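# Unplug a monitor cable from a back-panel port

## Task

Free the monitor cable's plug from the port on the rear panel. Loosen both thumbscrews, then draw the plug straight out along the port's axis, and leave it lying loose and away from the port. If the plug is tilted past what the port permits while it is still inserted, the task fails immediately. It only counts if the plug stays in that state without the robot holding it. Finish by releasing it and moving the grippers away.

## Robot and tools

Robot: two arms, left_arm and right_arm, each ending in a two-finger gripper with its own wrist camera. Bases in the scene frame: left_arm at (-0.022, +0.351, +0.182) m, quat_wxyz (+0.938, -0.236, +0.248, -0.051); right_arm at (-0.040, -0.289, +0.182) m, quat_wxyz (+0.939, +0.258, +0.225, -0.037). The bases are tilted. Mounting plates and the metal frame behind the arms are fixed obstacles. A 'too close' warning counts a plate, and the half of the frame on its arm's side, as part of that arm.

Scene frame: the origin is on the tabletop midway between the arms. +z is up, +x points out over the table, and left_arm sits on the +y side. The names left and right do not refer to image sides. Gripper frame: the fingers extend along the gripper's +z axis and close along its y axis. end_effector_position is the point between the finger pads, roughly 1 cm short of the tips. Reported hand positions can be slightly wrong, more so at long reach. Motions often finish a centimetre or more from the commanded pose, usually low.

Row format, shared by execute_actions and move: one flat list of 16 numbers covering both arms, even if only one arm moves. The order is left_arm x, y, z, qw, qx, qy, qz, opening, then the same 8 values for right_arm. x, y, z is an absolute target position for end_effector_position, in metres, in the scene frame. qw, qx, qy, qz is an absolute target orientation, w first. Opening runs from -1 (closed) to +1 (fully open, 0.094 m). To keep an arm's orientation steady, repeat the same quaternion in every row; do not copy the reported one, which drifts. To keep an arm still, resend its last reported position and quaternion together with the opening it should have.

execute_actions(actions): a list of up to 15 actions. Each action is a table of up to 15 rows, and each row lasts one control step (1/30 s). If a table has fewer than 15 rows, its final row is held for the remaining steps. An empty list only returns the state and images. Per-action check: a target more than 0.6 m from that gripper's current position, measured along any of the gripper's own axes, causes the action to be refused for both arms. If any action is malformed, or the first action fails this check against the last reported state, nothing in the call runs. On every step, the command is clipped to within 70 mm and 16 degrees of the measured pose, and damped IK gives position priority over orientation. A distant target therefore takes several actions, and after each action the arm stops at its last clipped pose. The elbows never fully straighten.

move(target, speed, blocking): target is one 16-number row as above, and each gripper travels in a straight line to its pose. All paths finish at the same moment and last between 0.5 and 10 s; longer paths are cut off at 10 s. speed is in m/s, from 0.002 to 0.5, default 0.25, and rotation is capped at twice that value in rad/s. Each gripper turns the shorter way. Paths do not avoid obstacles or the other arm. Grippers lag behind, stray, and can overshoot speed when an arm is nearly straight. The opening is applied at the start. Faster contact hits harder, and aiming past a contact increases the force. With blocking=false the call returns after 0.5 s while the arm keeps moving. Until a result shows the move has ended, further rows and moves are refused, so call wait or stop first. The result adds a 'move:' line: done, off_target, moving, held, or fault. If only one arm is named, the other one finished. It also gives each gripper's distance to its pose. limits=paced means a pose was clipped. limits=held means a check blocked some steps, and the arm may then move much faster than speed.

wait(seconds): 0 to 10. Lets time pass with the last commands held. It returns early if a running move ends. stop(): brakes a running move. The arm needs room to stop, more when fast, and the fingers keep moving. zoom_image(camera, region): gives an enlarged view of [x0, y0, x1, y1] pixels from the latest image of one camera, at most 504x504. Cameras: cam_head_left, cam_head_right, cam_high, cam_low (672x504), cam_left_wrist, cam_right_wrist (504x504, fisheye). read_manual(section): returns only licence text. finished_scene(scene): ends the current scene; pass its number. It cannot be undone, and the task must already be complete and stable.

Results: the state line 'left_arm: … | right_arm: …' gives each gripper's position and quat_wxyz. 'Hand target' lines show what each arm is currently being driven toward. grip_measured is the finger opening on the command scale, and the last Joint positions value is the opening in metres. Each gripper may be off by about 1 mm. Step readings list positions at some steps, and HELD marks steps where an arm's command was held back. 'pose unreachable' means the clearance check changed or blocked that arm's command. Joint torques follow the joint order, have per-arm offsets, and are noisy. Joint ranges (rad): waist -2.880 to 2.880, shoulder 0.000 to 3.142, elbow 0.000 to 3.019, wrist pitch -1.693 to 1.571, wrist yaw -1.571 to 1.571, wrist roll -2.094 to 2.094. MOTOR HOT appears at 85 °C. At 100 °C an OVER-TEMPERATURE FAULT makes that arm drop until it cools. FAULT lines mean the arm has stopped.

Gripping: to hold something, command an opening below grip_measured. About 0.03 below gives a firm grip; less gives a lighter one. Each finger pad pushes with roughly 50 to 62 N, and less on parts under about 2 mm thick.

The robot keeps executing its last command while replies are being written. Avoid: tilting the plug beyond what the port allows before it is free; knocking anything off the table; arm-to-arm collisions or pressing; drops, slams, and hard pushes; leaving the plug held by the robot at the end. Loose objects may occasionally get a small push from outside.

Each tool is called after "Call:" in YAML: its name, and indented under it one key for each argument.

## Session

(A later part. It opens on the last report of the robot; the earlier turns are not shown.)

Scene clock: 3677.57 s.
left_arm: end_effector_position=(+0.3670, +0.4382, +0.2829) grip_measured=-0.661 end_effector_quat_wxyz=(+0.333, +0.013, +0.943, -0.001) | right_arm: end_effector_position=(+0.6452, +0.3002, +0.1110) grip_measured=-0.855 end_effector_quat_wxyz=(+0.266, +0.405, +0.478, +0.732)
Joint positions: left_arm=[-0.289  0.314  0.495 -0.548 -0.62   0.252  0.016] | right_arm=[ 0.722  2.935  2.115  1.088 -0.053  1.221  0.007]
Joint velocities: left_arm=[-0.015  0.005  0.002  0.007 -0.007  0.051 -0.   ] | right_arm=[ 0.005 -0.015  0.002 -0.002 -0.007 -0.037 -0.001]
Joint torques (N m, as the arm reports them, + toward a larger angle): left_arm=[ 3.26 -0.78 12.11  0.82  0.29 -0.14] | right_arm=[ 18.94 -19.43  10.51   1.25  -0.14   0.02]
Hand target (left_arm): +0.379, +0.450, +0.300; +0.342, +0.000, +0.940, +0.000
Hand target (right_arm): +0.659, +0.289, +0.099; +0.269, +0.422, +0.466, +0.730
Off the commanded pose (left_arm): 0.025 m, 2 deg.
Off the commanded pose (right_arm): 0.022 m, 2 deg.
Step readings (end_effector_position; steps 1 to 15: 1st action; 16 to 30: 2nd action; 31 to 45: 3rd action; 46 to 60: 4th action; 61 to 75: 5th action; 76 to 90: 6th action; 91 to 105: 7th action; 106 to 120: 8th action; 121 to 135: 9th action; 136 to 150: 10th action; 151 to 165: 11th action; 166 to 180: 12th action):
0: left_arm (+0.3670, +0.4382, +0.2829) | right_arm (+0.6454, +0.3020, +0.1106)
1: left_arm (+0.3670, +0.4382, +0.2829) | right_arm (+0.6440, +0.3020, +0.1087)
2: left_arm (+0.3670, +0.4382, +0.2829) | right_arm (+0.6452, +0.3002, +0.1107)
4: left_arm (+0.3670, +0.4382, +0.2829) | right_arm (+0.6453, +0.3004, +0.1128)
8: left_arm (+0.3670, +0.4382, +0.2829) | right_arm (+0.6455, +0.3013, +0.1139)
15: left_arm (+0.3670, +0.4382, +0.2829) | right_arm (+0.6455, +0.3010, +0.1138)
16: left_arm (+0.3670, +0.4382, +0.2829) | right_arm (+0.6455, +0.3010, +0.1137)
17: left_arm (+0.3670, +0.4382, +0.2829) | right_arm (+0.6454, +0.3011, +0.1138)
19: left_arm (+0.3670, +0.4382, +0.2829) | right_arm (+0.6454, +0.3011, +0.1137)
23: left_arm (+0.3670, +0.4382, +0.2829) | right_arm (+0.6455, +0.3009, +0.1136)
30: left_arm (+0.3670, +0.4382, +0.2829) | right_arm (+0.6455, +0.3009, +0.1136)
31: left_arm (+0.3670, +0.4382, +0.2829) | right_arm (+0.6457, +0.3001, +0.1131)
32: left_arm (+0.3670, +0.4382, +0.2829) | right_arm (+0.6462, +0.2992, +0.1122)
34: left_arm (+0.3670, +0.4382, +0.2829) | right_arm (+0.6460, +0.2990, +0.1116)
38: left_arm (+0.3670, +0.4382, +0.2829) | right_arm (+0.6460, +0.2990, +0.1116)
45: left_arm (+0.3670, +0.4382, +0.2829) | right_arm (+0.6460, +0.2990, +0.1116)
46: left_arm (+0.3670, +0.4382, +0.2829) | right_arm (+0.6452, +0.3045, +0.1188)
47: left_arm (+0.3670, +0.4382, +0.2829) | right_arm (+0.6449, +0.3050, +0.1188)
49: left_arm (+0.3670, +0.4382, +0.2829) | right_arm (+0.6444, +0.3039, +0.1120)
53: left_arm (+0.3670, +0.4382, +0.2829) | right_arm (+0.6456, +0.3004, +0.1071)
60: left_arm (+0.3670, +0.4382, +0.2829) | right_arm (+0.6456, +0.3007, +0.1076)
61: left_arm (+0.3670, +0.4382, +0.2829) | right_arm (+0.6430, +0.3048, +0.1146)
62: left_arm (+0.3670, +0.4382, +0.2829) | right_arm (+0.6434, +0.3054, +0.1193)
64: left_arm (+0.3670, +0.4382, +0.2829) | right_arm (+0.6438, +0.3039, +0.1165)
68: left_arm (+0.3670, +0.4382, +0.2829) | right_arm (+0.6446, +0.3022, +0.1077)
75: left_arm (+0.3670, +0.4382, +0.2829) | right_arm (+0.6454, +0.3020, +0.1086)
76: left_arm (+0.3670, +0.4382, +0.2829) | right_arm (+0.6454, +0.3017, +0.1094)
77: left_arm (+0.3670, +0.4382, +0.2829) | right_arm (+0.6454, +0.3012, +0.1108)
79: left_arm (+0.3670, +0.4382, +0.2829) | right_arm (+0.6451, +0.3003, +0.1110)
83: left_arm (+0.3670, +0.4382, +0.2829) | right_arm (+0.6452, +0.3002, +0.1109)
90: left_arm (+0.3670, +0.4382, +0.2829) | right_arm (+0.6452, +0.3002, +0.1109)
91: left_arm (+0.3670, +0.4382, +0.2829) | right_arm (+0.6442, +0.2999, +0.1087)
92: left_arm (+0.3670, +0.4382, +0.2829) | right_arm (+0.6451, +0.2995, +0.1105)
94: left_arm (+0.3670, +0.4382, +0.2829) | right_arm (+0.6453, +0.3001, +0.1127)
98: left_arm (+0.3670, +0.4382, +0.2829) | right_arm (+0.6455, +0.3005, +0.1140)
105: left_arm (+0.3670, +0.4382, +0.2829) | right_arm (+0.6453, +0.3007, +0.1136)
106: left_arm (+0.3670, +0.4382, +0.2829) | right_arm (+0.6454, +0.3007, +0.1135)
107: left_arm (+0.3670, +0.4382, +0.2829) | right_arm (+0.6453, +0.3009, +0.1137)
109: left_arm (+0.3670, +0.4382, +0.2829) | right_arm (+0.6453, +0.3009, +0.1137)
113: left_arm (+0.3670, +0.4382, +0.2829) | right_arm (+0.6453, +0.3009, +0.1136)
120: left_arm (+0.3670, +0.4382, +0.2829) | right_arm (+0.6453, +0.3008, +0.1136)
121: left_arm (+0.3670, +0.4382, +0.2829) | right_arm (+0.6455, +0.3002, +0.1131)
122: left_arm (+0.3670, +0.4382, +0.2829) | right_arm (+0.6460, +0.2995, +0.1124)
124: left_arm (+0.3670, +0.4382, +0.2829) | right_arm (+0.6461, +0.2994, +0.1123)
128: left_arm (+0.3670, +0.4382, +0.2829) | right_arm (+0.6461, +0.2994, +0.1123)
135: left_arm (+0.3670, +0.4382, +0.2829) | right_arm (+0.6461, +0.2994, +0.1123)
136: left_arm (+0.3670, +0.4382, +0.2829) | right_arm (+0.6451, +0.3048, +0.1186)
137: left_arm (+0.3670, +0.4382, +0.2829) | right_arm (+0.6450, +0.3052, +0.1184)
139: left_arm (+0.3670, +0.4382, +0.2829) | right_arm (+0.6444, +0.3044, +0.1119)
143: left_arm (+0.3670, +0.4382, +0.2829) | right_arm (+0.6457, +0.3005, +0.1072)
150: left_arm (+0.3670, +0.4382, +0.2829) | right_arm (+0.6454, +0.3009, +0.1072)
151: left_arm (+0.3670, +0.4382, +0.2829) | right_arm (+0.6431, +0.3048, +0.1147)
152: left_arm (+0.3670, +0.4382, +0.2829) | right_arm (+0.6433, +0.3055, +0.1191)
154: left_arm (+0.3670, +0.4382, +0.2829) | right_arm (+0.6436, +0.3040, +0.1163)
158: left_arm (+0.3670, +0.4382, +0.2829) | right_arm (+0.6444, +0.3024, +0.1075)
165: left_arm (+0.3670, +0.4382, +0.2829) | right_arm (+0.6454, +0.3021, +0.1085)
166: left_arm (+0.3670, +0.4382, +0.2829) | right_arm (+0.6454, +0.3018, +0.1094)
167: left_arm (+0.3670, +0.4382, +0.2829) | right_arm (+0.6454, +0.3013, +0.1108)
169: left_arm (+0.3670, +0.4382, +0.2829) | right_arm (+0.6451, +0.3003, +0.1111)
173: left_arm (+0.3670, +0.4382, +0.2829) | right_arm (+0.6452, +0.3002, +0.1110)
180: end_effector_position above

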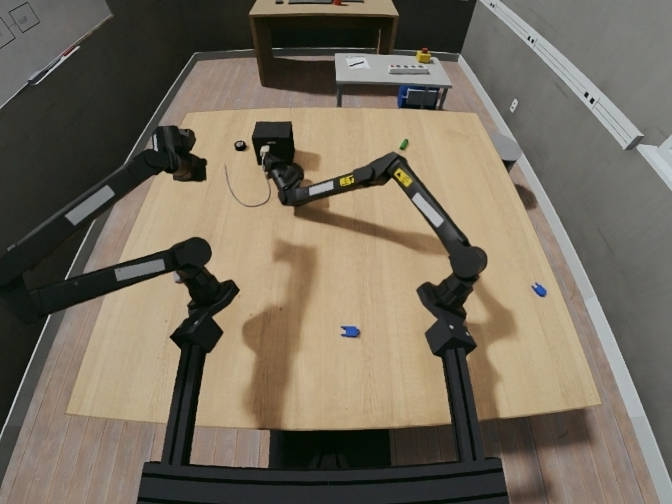

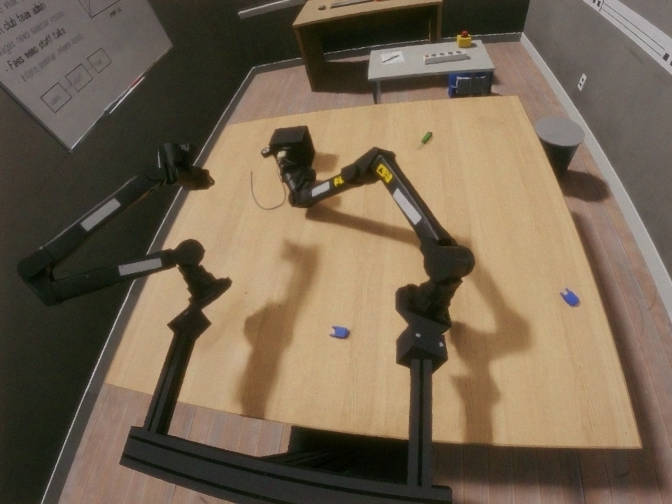

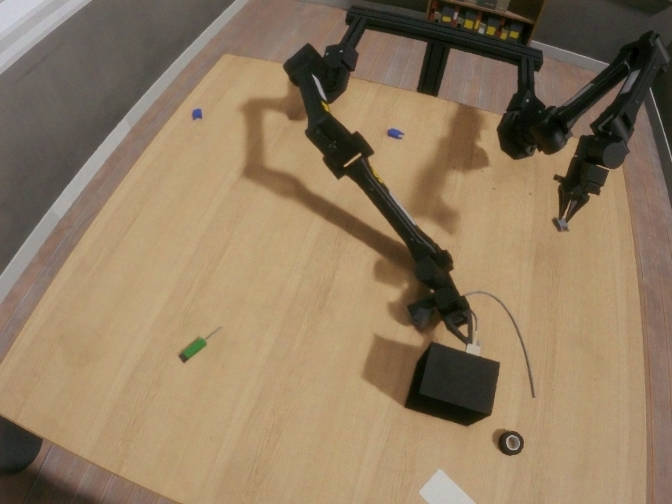

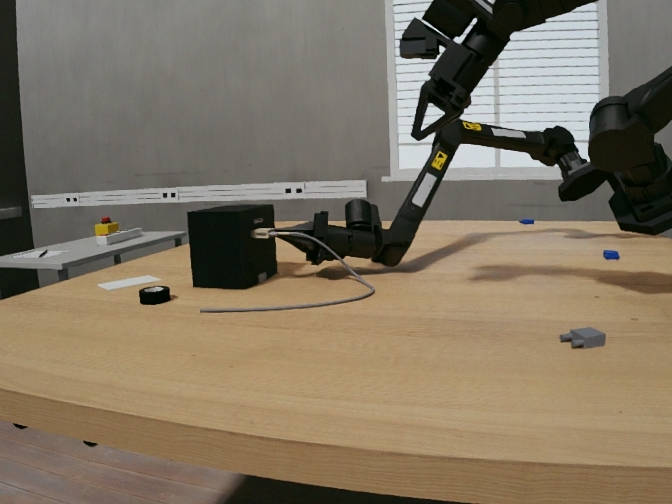

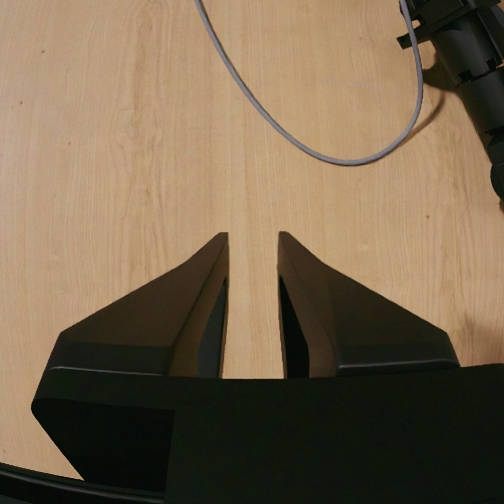

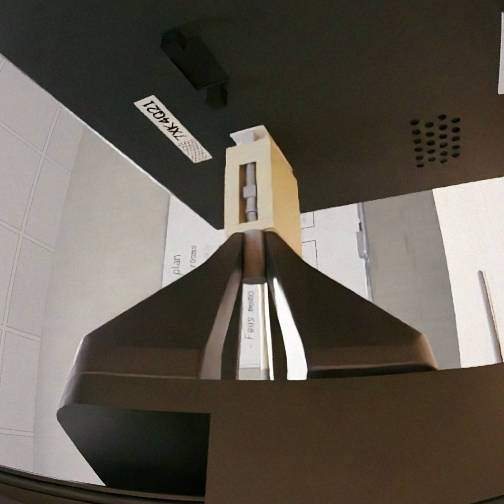

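Grip readings of about −0.855 match the knob's across-flats width (hex), so the strokes are effective. The cycle is repeatable, so I'm batching it.

Call:
execute_actions:
  actions:
    - [[0.38,0.45,0.3,0.342,0,0.94,0,-0.66,0.658,0.296,0.116,0.433,0.25,0.75,0.433,-0.87]]
    - [[0.38,0.45,0.3,0.342,0,0.94,0,-0.66,0.658,0.293,0.09,0.433,0.25,0.75,0.433,-0.68]]
    - [[0.38,0.45,0.3,0.342,0,0.94,0,-0.66,0.658,0.292,0.092,0.36,0.347,0.623,0.602,-0.68]]
    - [[0.38,0.45,0.3,0.342,0,0.94,0,-0.66,0.66,0.29,0.099,0.269,0.422,0.465,0.73,-0.68]]
    - [[0.38,0.45,0.3,0.342,0,0.94,0,-0.66,0.66,0.29,0.099,0.269,0.422,0.465,0.73,-0.87]]
    - [[0.38,0.45,0.3,0.342,0,0.94,0,-0.66,0.658,0.296,0.116,0.433,0.25,0.75,0.433,-0.87]]
    - [[0.38,0.45,0.3,0.342,0,0.94,0,-0.66,0.658,0.293,0.09,0.433,0.25,0.75,0.433,-0.68]]
    - [[0.38,0.45,0.3,0.342,0,0.94,0,-0.66,0.658,0.292,0.092,0.36,0.347,0.623,0.602,-0.68]]
    - [[0.38,0.45,0.3,0.342,0,0.94,0,-0.66,0.66,0.29,0.099,0.269,0.422,0.465,0.73,-0.68]]
    - [[0.38,0.45,0.3,0.342,0,0.94,0,-0.66,0.66,0.29,0.099,0.269,0.422,0.465,0.73,-0.87]]
    - [[0.38,0.45,0.3,0.342,0,0.94,0,-0.66,0.658,0.296,0.116,0.433,0.25,0.75,0.433,-0.87]]
    - [[0.38,0.45,0.3,0.342,0,0.94,0,-0.66,0.658,0.293,0.09,0.433,0.25,0.75,0.433,-0.68]]
    - [[0.38,0.45,0.3,0.342,0,0.94,0,-0.66,0.658,0.292,0.092,0.36,0.347,0.623,0.602,-0.68]]
    - [[0.38,0.45,0.3,0.342,0,0.94,0,-0.66,0.66,0.29,0.099,0.269,0.422,0.465,0.73,-0.68]]
    - [[0.38,0.45,0.3,0.342,0,0.94,0,-0.66,0.66,0.29,0.099,0.269,0.422,0.465,0.73,-0.87]]

Call:
zoom_image:
  camera: "cam_right_wrist"
  region: [150,150,370,370]

Scene clock: 3736.40 s.
left_arm: end_effector_position=(+0.3670, +0.4382, +0.2829) grip_measured=-0.661 end_effector_quat_wxyz=(+0.333, +0.013, +0.943, -0.001) | right_arm: end_effector_position=(+0.6452, +0.3003, +0.1111) grip_measured=-0.855 end_effector_quat_wxyz=(+0.269, +0.404, +0.479, +0.731)
Joint positions: left_arm=[-0.289  0.314  0.495 -0.548 -0.62   0.252  0.016] | right_arm=[ 0.722  2.936  2.116  1.088 -0.052  1.214  0.007]
Joint velocities: left_arm=[-0.005 -0.015  0.002 -0.017  0.007 -0.051 -0.001] | right_arm=[-0.005 -0.005 -0.002  0.002 -0.007  0.007 -0.   ]
Joint torques (N m, as the arm reports them, + toward a larger angle): left_arm=[ 3.31 -0.79 12.1   0.83  0.29 -0.14] | right_arm=[ 18.96 -19.54  10.47   1.24  -0.19   0.07]
Hand target (left_arm): +0.379, +0.450, +0.300; +0.342, +0.000, +0.940, +0.000
Hand target (right_arm): +0.659, +0.289, +0.099; +0.269, +0.422, +0.465, +0.730
Off the commanded pose (left_arm): 0.025 m, 2 deg.
Off the commanded pose (right_arm): 0.022 m, 3 deg.
Step readings (end_effector_position; steps 1 to 15: 1st action; 16 to 30: 2nd action; 31 to 45: 3rd action; 46 to 60: 4th action; 61 to 75: 5th action; 76 to 90: 6th action; 91 to 105: 7th action; 106 to 120: 8th action; 121 to 135: 9th action; 136 to 150: 10th action; 151 to 165: 11th action; 166 to 180: 12th action; 181 to 195: 13th action):
0: left_arm (+0.3670, +0.4382, +0.2829) | right_arm (+0.6452, +0.3002, +0.1110)
1: left_arm (+0.3670, +0.4382, +0.2829) | right_arm (+0.6442, +0.2999, +0.1086)
2: left_arm (+0.3670, +0.4382, +0.2829) | right_arm (+0.6451, +0.2995, +0.1104)
4: left_arm (+0.3670, +0.4382, +0.2829) | right_arm (+0.6454, +0.2999, +0.1125)
8: left_arm (+0.3670, +0.4382, +0.2829) | right_arm (+0.6453, +0.3007, +0.1138)
15: left_arm (+0.3670, +0.4382, +0.2829) | right_arm (+0.6453, +0.3007, +0.1135)
16: left_arm (+0.3670, +0.4382, +0.2829) | right_arm (+0.6453, +0.3010, +0.1137)
17: left_arm (+0.3670, +0.4382, +0.2829) | right_arm (+0.6450, +0.3018, +0.1140)
19: left_arm (+0.3670, +0.4382, +0.2829) | right_arm (+0.6452, +0.3017, +0.1138)
23: left_arm (+0.3670, +0.4382, +0.2829) | right_arm (+0.6455, +0.3015, +0.1138)
30: left_arm (+0.3670, +0.4382, +0.2829) | right_arm (+0.6455, +0.3015, +0.1138)
31: left_arm (+0.3670, +0.4382, +0.2829) | right_arm (+0.6456, +0.3049, +0.1188)
32: left_arm (+0.3670, +0.4382, +0.2829) | right_arm (+0.6453, +0.3049, +0.1178)
34: left_arm (+0.3670, +0.4382, +0.2829) | right_arm (+0.6444, +0.3041, +0.1119)
38: left_arm (+0.3670, +0.4382, +0.2829) | right_arm (+0.6457, +0.3004, +0.1072)
45: left_arm (+0.3670, +0.4382, +0.2829) | right_arm (+0.6454, +0.3008, +0.1074)
46: left_arm (+0.3670, +0.4382, +0.2829) | right_arm (+0.6432, +0.3047, +0.1148)
47: left_arm (+0.3670, +0.4382, +0.2829) | right_arm (+0.6434, +0.3053, +0.1192)
49: left_arm (+0.3670, +0.4382, +0.2829) | right_arm (+0.6438, +0.3039, +0.1165)
53: left_arm (+0.3670, +0.4382, +0.2829) | right_arm (+0.6443, +0.3025, +0.1077)
60: left_arm (+0.3670, +0.4382, +0.2829) | right_arm (+0.6454, +0.3021, +0.1084)
61: left_arm (+0.3670, +0.4382, +0.2829) | right_arm (+0.6454, +0.3018, +0.1092)
62: left_arm (+0.3670, +0.4382, +0.2829) | right_arm (+0.6453, +0.3015, +0.1104)
64: left_arm (+0.3670, +0.4382, +0.2829) | right_arm (+0.6453, +0.3003, +0.1111)
68: left_arm (+0.3670, +0.4382, +0.2829) | right_arm (+0.6453, +0.3002, +0.1111)
75: left_arm (+0.3670, +0.4382, +0.2829) | right_arm (+0.6453, +0.3002, +0.1111)
76: left_arm (+0.3670, +0.4382, +0.2829) | right_arm (+0.6442, +0.2999, +0.1087)
77: left_arm (+0.3670, +0.4382, +0.2829) | right_arm (+0.6450, +0.2996, +0.1106)
79: left_arm (+0.3670, +0.4382, +0.2829) | right_arm (+0.6454, +0.3000, +0.1126)
83: left_arm (+0.3670, +0.4382, +0.2829) | right_arm (+0.6457, +0.3005, +0.1138)
90: left_arm (+0.3670, +0.4382, +0.2829) | right_arm (+0.6453, +0.3007, +0.1135)
91: left_arm (+0.3670, +0.4382, +0.2829) | right_arm (+0.6451, +0.3011, +0.1135)
92: left_arm (+0.3670, +0.4382, +0.2829) | right_arm (+0.6450, +0.3018, +0.1140)
94: left_arm (+0.3670, +0.4382, +0.2829) | right_arm (+0.6454, +0.3014, +0.1135)
98: left_arm (+0.3670, +0.4382, +0.2829) | right_arm (+0.6455, +0.3015, +0.1138)
105: left_arm (+0.3670, +0.4382, +0.2829) | right_arm (+0.6455, +0.3015, +0.1138)
106: left_arm (+0.3670, +0.4382, +0.2829) | right_arm (+0.6455, +0.3049, +0.1186)
107: left_arm (+0.3670, +0.4382, +0.2829) | right_arm (+0.6455, +0.3048, +0.1176)
109: left_arm (+0.3670, +0.4382, +0.2829) | right_arm (+0.6443, +0.3042, +0.1118)
113: left_arm (+0.3670, +0.4382, +0.2829) | right_arm (+0.6458, +0.3003, +0.1072)
120: left_arm (+0.3670, +0.4382, +0.2829) | right_arm (+0.6454, +0.3008, +0.1072)
121: left_arm (+0.3670, +0.4382, +0.2829) | right_arm (+0.6431, +0.3048, +0.1147)
122: left_arm (+0.3670, +0.4382, +0.2829) | right_arm (+0.6432, +0.3054, +0.1189)
124: left_arm (+0.3670, +0.4382, +0.2829) | right_arm (+0.6439, +0.3039, +0.1168)
128: left_arm (+0.3670, +0.4382, +0.2829) | right_arm (+0.6445, +0.3024, +0.1079)
135: left_arm (+0.3670, +0.4382, +0.2829) | right_arm (+0.6454, +0.3021, +0.1084)
136: left_arm (+0.3670, +0.4382, +0.2829) | right_arm (+0.6452, +0.3020, +0.1096)
137: left_arm (+0.3670, +0.4382, +0.2829) | right_arm (+0.6452, +0.3017, +0.1105)
139: left_arm (+0.3670, +0.4382, +0.2829) | right_arm (+0.6455, +0.3003, +0.1117)
143: left_arm (+0.3670, +0.4382, +0.2829) | right_arm (+0.6450, +0.3005, +0.1109)
150: left_arm (+0.3670, +0.4382, +0.2829) | right_arm (+0.6450, +0.3005, +0.1109)
151: left_arm (+0.3670, +0.4382, +0.2829) | right_arm (+0.6443, +0.2998, +0.1089)
152: left_arm (+0.3670, +0.4382, +0.2829) | right_arm (+0.6451, +0.2998, +0.1107)
154: left_arm (+0.3670, +0.4382, +0.2829) | right_arm (+0.6454, +0.2999, +0.1125)
158: left_arm (+0.3670, +0.4382, +0.2829) | right_arm (+0.6456, +0.3005, +0.1137)
165: left_arm (+0.3670, +0.4382, +0.2829) | right_arm (+0.6453, +0.3007, +0.1135)
166: left_arm (+0.3670, +0.4382, +0.2829) | right_arm (+0.6453, +0.3009, +0.1137)
167: left_arm (+0.3670, +0.4382, +0.2829) | right_arm (+0.6450, +0.3018, +0.1140)
169: left_arm (+0.3670, +0.4382, +0.2829) | right_arm (+0.6454, +0.3014, +0.1135)
173: left_arm (+0.3670, +0.4382, +0.2829) | right_arm (+0.6455, +0.3015, +0.1138)
180: left_arm (+0.3670, +0.4382, +0.2829) | right_arm (+0.6455, +0.3015, +0.1138)
181: left_arm (+0.3670, +0.4382, +0.2829) | right_arm (+0.6457, +0.3048, +0.1189)
182: left_arm (+0.3670, +0.4382, +0.2829) | right_arm (+0.6455, +0.3048, +0.1176)
184: left_arm (+0.3670, +0.4382, +0.2829) | right_arm (+0.6444, +0.3043, +0.1119)
Lines left out of this list: 12.

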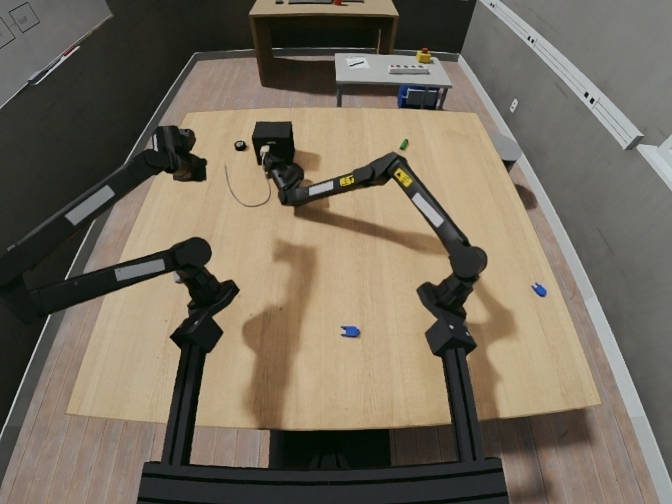

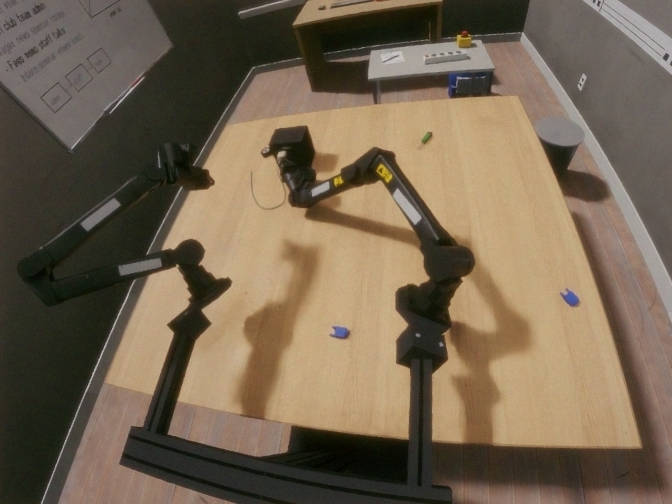

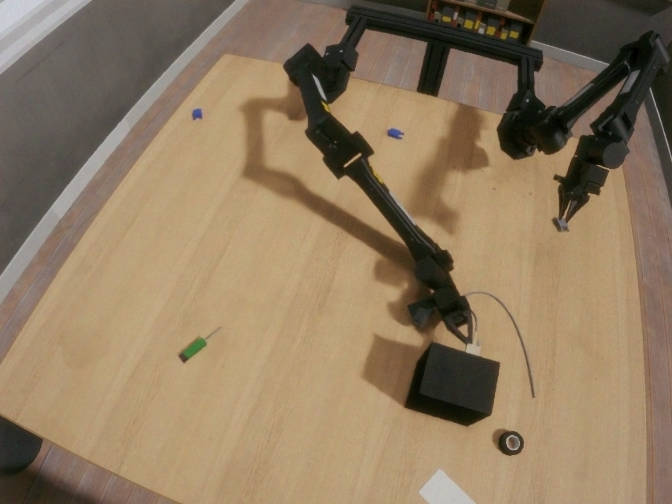

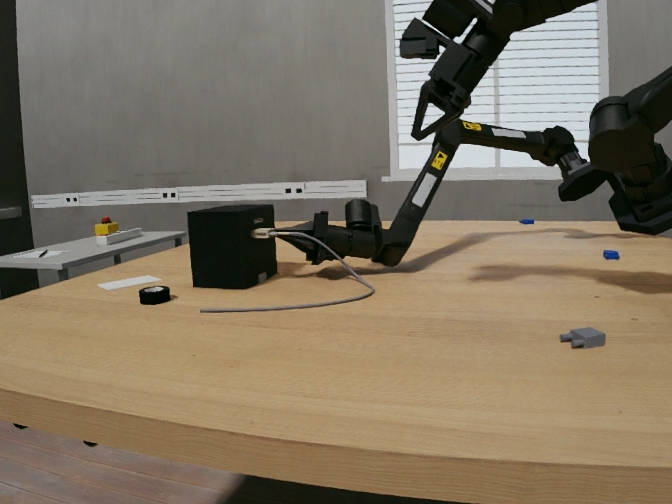

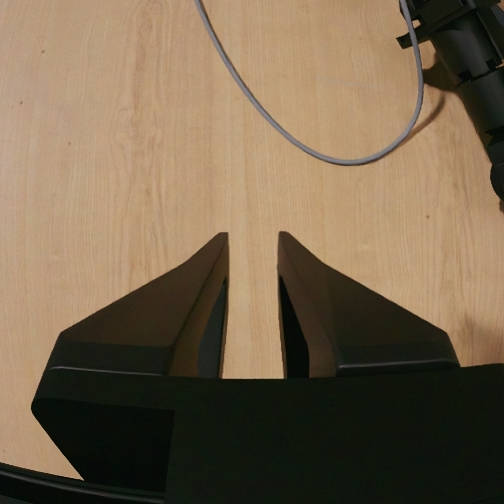

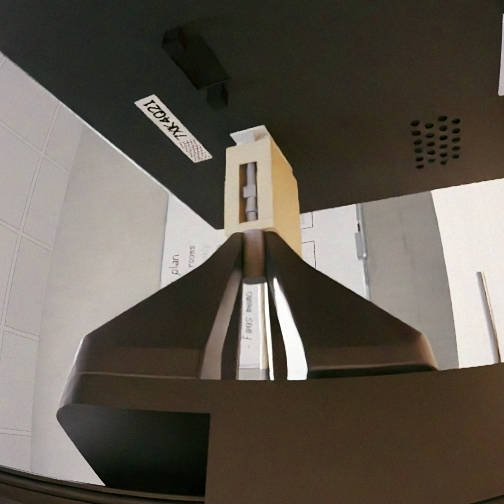

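Region (150, 150, 370, 370) of cam_right_wrist's 504x504 image, scaled by 2.291, with more detail than that image has.

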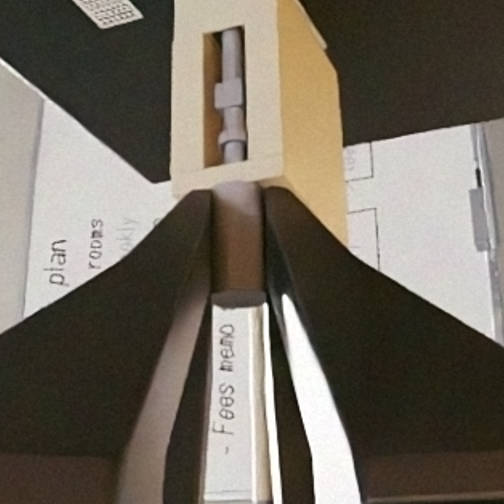

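Call:
zoom_image:
  camera: "cam_right_wrist"
  region: [215,150,295,290]

Region (215, 150, 295, 290) of cam_right_wrist's 504x504 image, scaled by 3.600, with more detail than that image has; it fills the left 288 columns of this view, and the rest is white.

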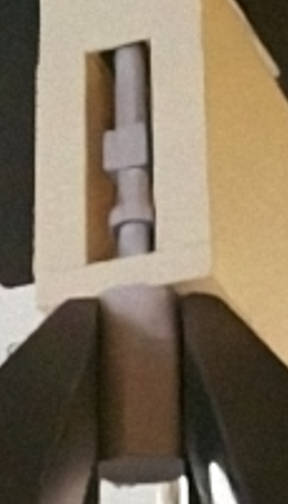

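Call:
execute_actions:
  actions:
    - [[0.38,0.45,0.3,0.342,0,0.94,0,-0.66,0.658,0.296,0.116,0.433,0.25,0.75,0.433,-0.885]]
    - [[0.38,0.45,0.3,0.342,0,0.94,0,-0.66,0.658,0.293,0.09,0.433,0.25,0.75,0.433,-0.68]]
    - [[0.38,0.45,0.3,0.342,0,0.94,0,-0.66,0.658,0.292,0.092,0.36,0.347,0.623,0.602,-0.68]]
    - [[0.38,0.45,0.3,0.342,0,0.94,0,-0.66,0.66,0.29,0.099,0.269,0.422,0.465,0.73,-0.68]]
    - [[0.38,0.45,0.3,0.342,0,0.94,0,-0.66,0.66,0.29,0.099,0.269,0.422,0.465,0.73,-0.885]]
    - [[0.38,0.45,0.3,0.342,0,0.94,0,-0.66,0.658,0.296,0.116,0.433,0.25,0.75,0.433,-0.885]]
    - [[0.38,0.45,0.3,0.342,0,0.94,0,-0.66,0.658,0.293,0.09,0.433,0.25,0.75,0.433,-0.68]]
    - [[0.38,0.45,0.3,0.342,0,0.94,0,-0.66,0.658,0.292,0.092,0.36,0.347,0.623,0.602,-0.68]]
    - [[0.38,0.45,0.3,0.342,0,0.94,0,-0.66,0.66,0.29,0.099,0.269,0.422,0.465,0.73,-0.68]]
    - [[0.38,0.45,0.3,0.342,0,0.94,0,-0.66,0.66,0.29,0.099,0.269,0.422,0.465,0.73,-0.885]]
    - [[0.38,0.45,0.3,0.342,0,0.94,0,-0.66,0.658,0.296,0.116,0.433,0.25,0.75,0.433,-0.885]]
    - [[0.38,0.45,0.3,0.342,0,0.94,0,-0.66,0.658,0.293,0.09,0.433,0.25,0.75,0.433,-0.68]]
    - [[0.38,0.45,0.3,0.342,0,0.94,0,-0.66,0.658,0.292,0.092,0.36,0.347,0.623,0.602,-0.68]]
    - [[0.38,0.45,0.3,0.342,0,0.94,0,-0.66,0.66,0.29,0.099,0.269,0.422,0.465,0.73,-0.68]]
    - [[0.38,0.45,0.3,0.342,0,0.94,0,-0.66,0.66,0.29,0.099,0.269,0.422,0.465,0.73,-0.885]]
    - [[0.38,0.45,0.3,0.342,0,0.94,0,-0.66,0.658,0.296,0.116,0.433,0.25,0.75,0.433,-0.885]]
    - [[0.38,0.45,0.3,0.342,0,0.94,0,-0.66,0.658,0.293,0.09,0.433,0.25,0.75,0.433,-0.68]]
    - [[0.38,0.45,0.3,0.342,0,0.94,0,-0.66,0.658,0.292,0.092,0.36,0.347,0.623,0.602,-0.68]]
    - [[0.38,0.45,0.3,0.342,0,0.94,0,-0.66,0.66,0.29,0.099,0.269,0.422,0.465,0.73,-0.68]]
    - [[0.38,0.45,0.3,0.342,0,0.94,0,-0.66,0.66,0.29,0.099,0.269,0.422,0.465,0.73,-0.885]]

Call:
zoom_image:
  camera: "cam_right_wrist"
  region: [215,150,295,290]

Scene clock: 3803.83 s.
left_arm: end_effector_position=(+0.3670, +0.4382, +0.2829) grip_measured=-0.661 end_effector_quat_wxyz=(+0.333, +0.013, +0.943, -0.001) | right_arm: end_effector_position=(+0.6455, +0.3016, +0.1108) grip_measured=-0.837 end_effector_quat_wxyz=(+0.272, +0.400, +0.485, +0.729)
Joint positions: left_arm=[-0.289  0.314  0.495 -0.548 -0.62   0.252  0.016] | right_arm=[ 0.722  2.934  2.116  1.077 -0.055  1.199  0.008]
Joint velocities: left_arm=[-0.005 -0.015  0.007 -0.002  0.051  0.037  0.   ] | right_arm=[-0.015 -0.005  0.007 -0.012 -0.037 -0.037 -0.001]
Joint torques (N m, as the arm reports them, + toward a larger angle): left_arm=[ 3.29 -0.76 12.11  0.82  0.29 -0.14] | right_arm=[ 18.92 -19.35  10.53   1.6   -0.1    0.23]
Hand target (left_arm): +0.379, +0.450, +0.300; +0.342, +0.000, +0.940, +0.000
Hand target (right_arm): +0.659, +0.289, +0.099; +0.269, +0.422, +0.466, +0.730
Off the commanded pose (left_arm): 0.025 m, 2 deg.
Off the commanded pose (right_arm): 0.022 m, 4 deg.
Step readings (end_effector_position; steps 1 to 15: 1st action; 16 to 30: 2nd action; 31 to 45: 3rd action; 46 to 60: 4th action; 61 to 75: 5th action; 76 to 90: 6th action; 91 to 105: 7th action; 106 to 120: 8th action; 121 to 135: 9th action; 136 to 150: 10th action; 151 to 165: 11th action; 166 to 180: 12th action; 181 to 195: 13th action):
0: left_arm (+0.3670, +0.4382, +0.2829) | right_arm (+0.6452, +0.3003, +0.1111)
1: left_arm (+0.3670, +0.4382, +0.2829) | right_arm (+0.6443, +0.3001, +0.1091)
2: left_arm (+0.3670, +0.4382, +0.2829) | right_arm (+0.6452, +0.2997, +0.1109)
4: left_arm (+0.3670, +0.4382, +0.2829) | right_arm (+0.6453, +0.3002, +0.1128)
8: left_arm (+0.3670, +0.4382, +0.2829) | right_arm (+0.6456, +0.3007, +0.1136)
15: left_arm (+0.3670, +0.4382, +0.2829) | right_arm (+0.6455, +0.3008, +0.1138)
16: left_arm (+0.3670, +0.4382, +0.2829) | right_arm (+0.6453, +0.3010, +0.1136)
17: left_arm (+0.3670, +0.4382, +0.2829) | right_arm (+0.6449, +0.3019, +0.1138)
19: left_arm (+0.3670, +0.4382, +0.2829) | right_arm (+0.6453, +0.3015, +0.1133)
23: left_arm (+0.3670, +0.4382, +0.2829) | right_arm (+0.6456, +0.3013, +0.1133)
30: left_arm (+0.3670, +0.4382, +0.2829) | right_arm (+0.6456, +0.3013, +0.1133)
31: left_arm (+0.3670, +0.4382, +0.2829) | right_arm (+0.6455, +0.3048, +0.1182)
32: left_arm (+0.3670, +0.4382, +0.2829) | right_arm (+0.6454, +0.3051, +0.1173)
34: left_arm (+0.3670, +0.4382, +0.2829) | right_arm (+0.6445, +0.3044, +0.1119)
38: left_arm (+0.3670, +0.4382, +0.2829) | right_arm (+0.6456, +0.3005, +0.1072)
45: left_arm (+0.3670, +0.4382, +0.2829) | right_arm (+0.6456, +0.3007, +0.1073)
46: left_arm (+0.3670, +0.4382, +0.2829) | right_arm (+0.6432, +0.3047, +0.1146)
47: left_arm (+0.3670, +0.4382, +0.2829) | right_arm (+0.6432, +0.3055, +0.1188)
49: left_arm (+0.3670, +0.4382, +0.2829) | right_arm (+0.6438, +0.3039, +0.1167)
53: left_arm (+0.3670, +0.4382, +0.2829) | right_arm (+0.6445, +0.3024, +0.1084)
60: left_arm (+0.3670, +0.4382, +0.2829) | right_arm (+0.6453, +0.3023, +0.1086)
61: left_arm (+0.3670, +0.4382, +0.2829) | right_arm (+0.6453, +0.3019, +0.1098)
62: left_arm (+0.3670, +0.4382, +0.2829) | right_arm (+0.6453, +0.3018, +0.1108)
64: left_arm (+0.3670, +0.4382, +0.2829) | right_arm (+0.6454, +0.3017, +0.1107)
68: left_arm (+0.3670, +0.4382, +0.2829) | right_arm (+0.6454, +0.3017, +0.1107)
75: left_arm (+0.3670, +0.4382, +0.2829) | right_arm (+0.6454, +0.3017, +0.1107)
76: left_arm (+0.3670, +0.4382, +0.2829) | right_arm (+0.6441, +0.3016, +0.1092)
77: left_arm (+0.3670, +0.4382, +0.2829) | right_arm (+0.6451, +0.3001, +0.1109)
79: left_arm (+0.3670, +0.4382, +0.2829) | right_arm (+0.6454, +0.3005, +0.1128)
83: left_arm (+0.3670, +0.4382, +0.2829) | right_arm (+0.6457, +0.3011, +0.1138)
90: left_arm (+0.3670, +0.4382, +0.2829) | right_arm (+0.6454, +0.3009, +0.1134)
91: left_arm (+0.3670, +0.4382, +0.2829) | right_arm (+0.6455, +0.3009, +0.1136)
92: left_arm (+0.3670, +0.4382, +0.2829) | right_arm (+0.6451, +0.3017, +0.1133)
94: left_arm (+0.3670, +0.4382, +0.2829) | right_arm (+0.6453, +0.3017, +0.1132)
98: left_arm (+0.3670, +0.4382, +0.2829) | right_arm (+0.6454, +0.3018, +0.1134)
105: left_arm (+0.3670, +0.4382, +0.2829) | right_arm (+0.6454, +0.3018, +0.1134)
106: left_arm (+0.3670, +0.4382, +0.2829) | right_arm (+0.6454, +0.3052, +0.1184)
107: left_arm (+0.3670, +0.4382, +0.2829) | right_arm (+0.6452, +0.3054, +0.1173)
109: left_arm (+0.3670, +0.4382, +0.2829) | right_arm (+0.6443, +0.3047, +0.1117)
113: left_arm (+0.3670, +0.4382, +0.2829) | right_arm (+0.6457, +0.3006, +0.1076)
120: left_arm (+0.3670, +0.4382, +0.2829) | right_arm (+0.6456, +0.3007, +0.1073)
121: left_arm (+0.3670, +0.4382, +0.2829) | right_arm (+0.6434, +0.3047, +0.1148)
122: left_arm (+0.3670, +0.4382, +0.2829) | right_arm (+0.6434, +0.3054, +0.1190)
124: left_arm (+0.3670, +0.4382, +0.2829) | right_arm (+0.6438, +0.3039, +0.1165)
128: left_arm (+0.3670, +0.4382, +0.2829) | right_arm (+0.6445, +0.3024, +0.1084)
135: left_arm (+0.3670, +0.4382, +0.2829) | right_arm (+0.6453, +0.3023, +0.1086)
136: left_arm (+0.3670, +0.4382, +0.2829) | right_arm (+0.6454, +0.3018, +0.1099)
137: left_arm (+0.3670, +0.4382, +0.2829) | right_arm (+0.6453, +0.3018, +0.1108)
139: left_arm (+0.3670, +0.4382, +0.2829) | right_arm (+0.6454, +0.3017, +0.1107)
143: left_arm (+0.3670, +0.4382, +0.2829) | right_arm (+0.6454, +0.3017, +0.1107)
150: left_arm (+0.3670, +0.4382, +0.2829) | right_arm (+0.6454, +0.3017, +0.1107)
151: left_arm (+0.3670, +0.4382, +0.2829) | right_arm (+0.6440, +0.3017, +0.1090)
152: left_arm (+0.3670, +0.4382, +0.2829) | right_arm (+0.6451, +0.3002, +0.1109)
154: left_arm (+0.3670, +0.4382, +0.2829) | right_arm (+0.6455, +0.3003, +0.1127)
158: left_arm (+0.3670, +0.4382, +0.2829) | right_arm (+0.6456, +0.3012, +0.1136)
165: left_arm (+0.3670, +0.4382, +0.2829) | right_arm (+0.6454, +0.3009, +0.1135)
166: left_arm (+0.3670, +0.4382, +0.2829) | right_arm (+0.6454, +0.3010, +0.1135)
167: left_arm (+0.3670, +0.4382, +0.2829) | right_arm (+0.6448, +0.3020, +0.1134)
169: left_arm (+0.3670, +0.4382, +0.2829) | right_arm (+0.6451, +0.3017, +0.1130)
173: left_arm (+0.3670, +0.4382, +0.2829) | right_arm (+0.6454, +0.3018, +0.1133)
180: left_arm (+0.3670, +0.4382, +0.2829) | right_arm (+0.6454, +0.3018, +0.1133)
181: left_arm (+0.3670, +0.4382, +0.2829) | right_arm (+0.6456, +0.3052, +0.1187)
182: left_arm (+0.3670, +0.4382, +0.2829) | right_arm (+0.6454, +0.3054, +0.1174)
184: left_arm (+0.3670, +0.4382, +0.2829) | right_arm (+0.6445, +0.3047, +0.1118)
Lines left out of this list: 37.

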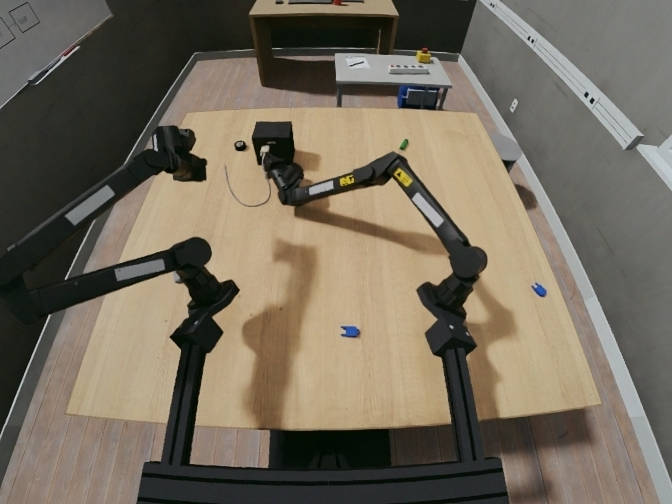

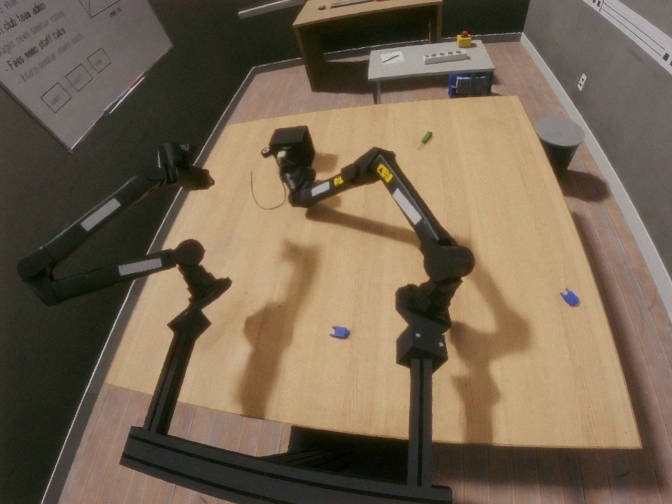

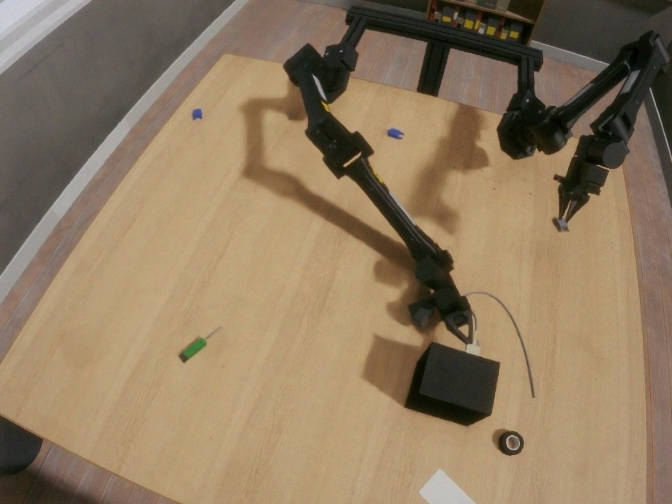

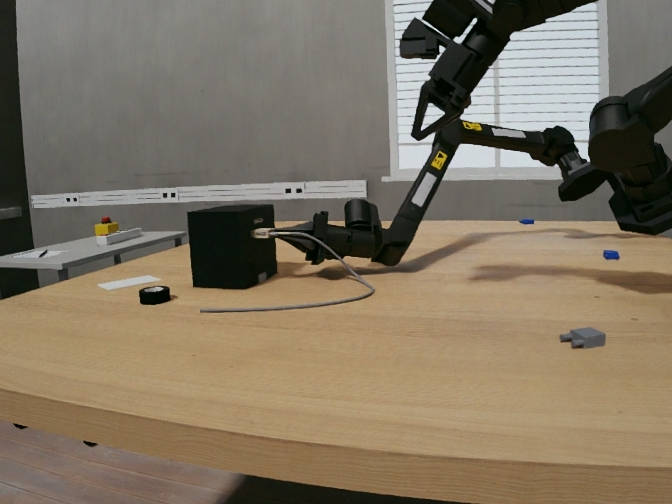

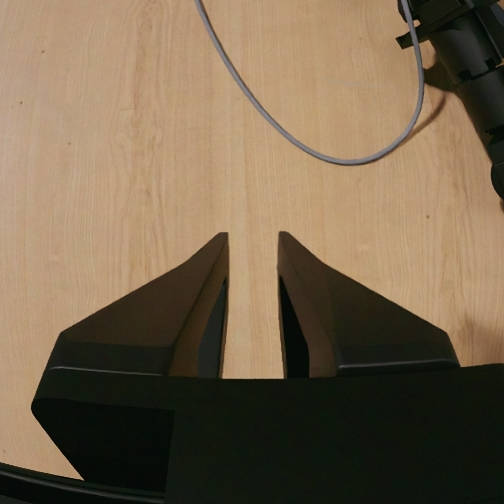

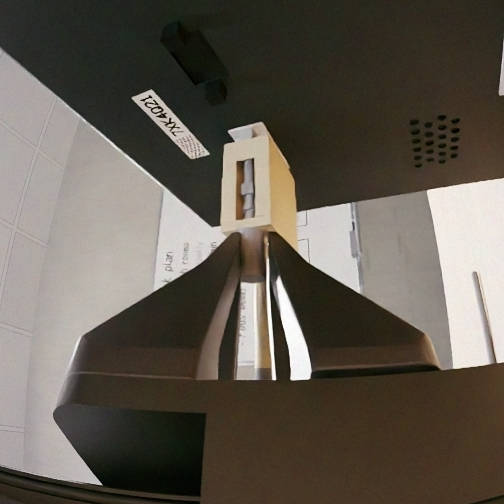

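Region (215, 150, 295, 290) of cam_right_wrist's 504x504 image, scaled by 3.600, with more detail than that image has; it fills the left 288 columns of this view, and the rest is white.

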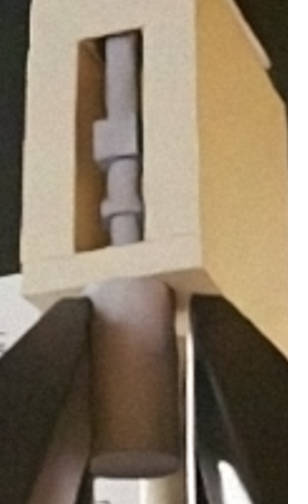

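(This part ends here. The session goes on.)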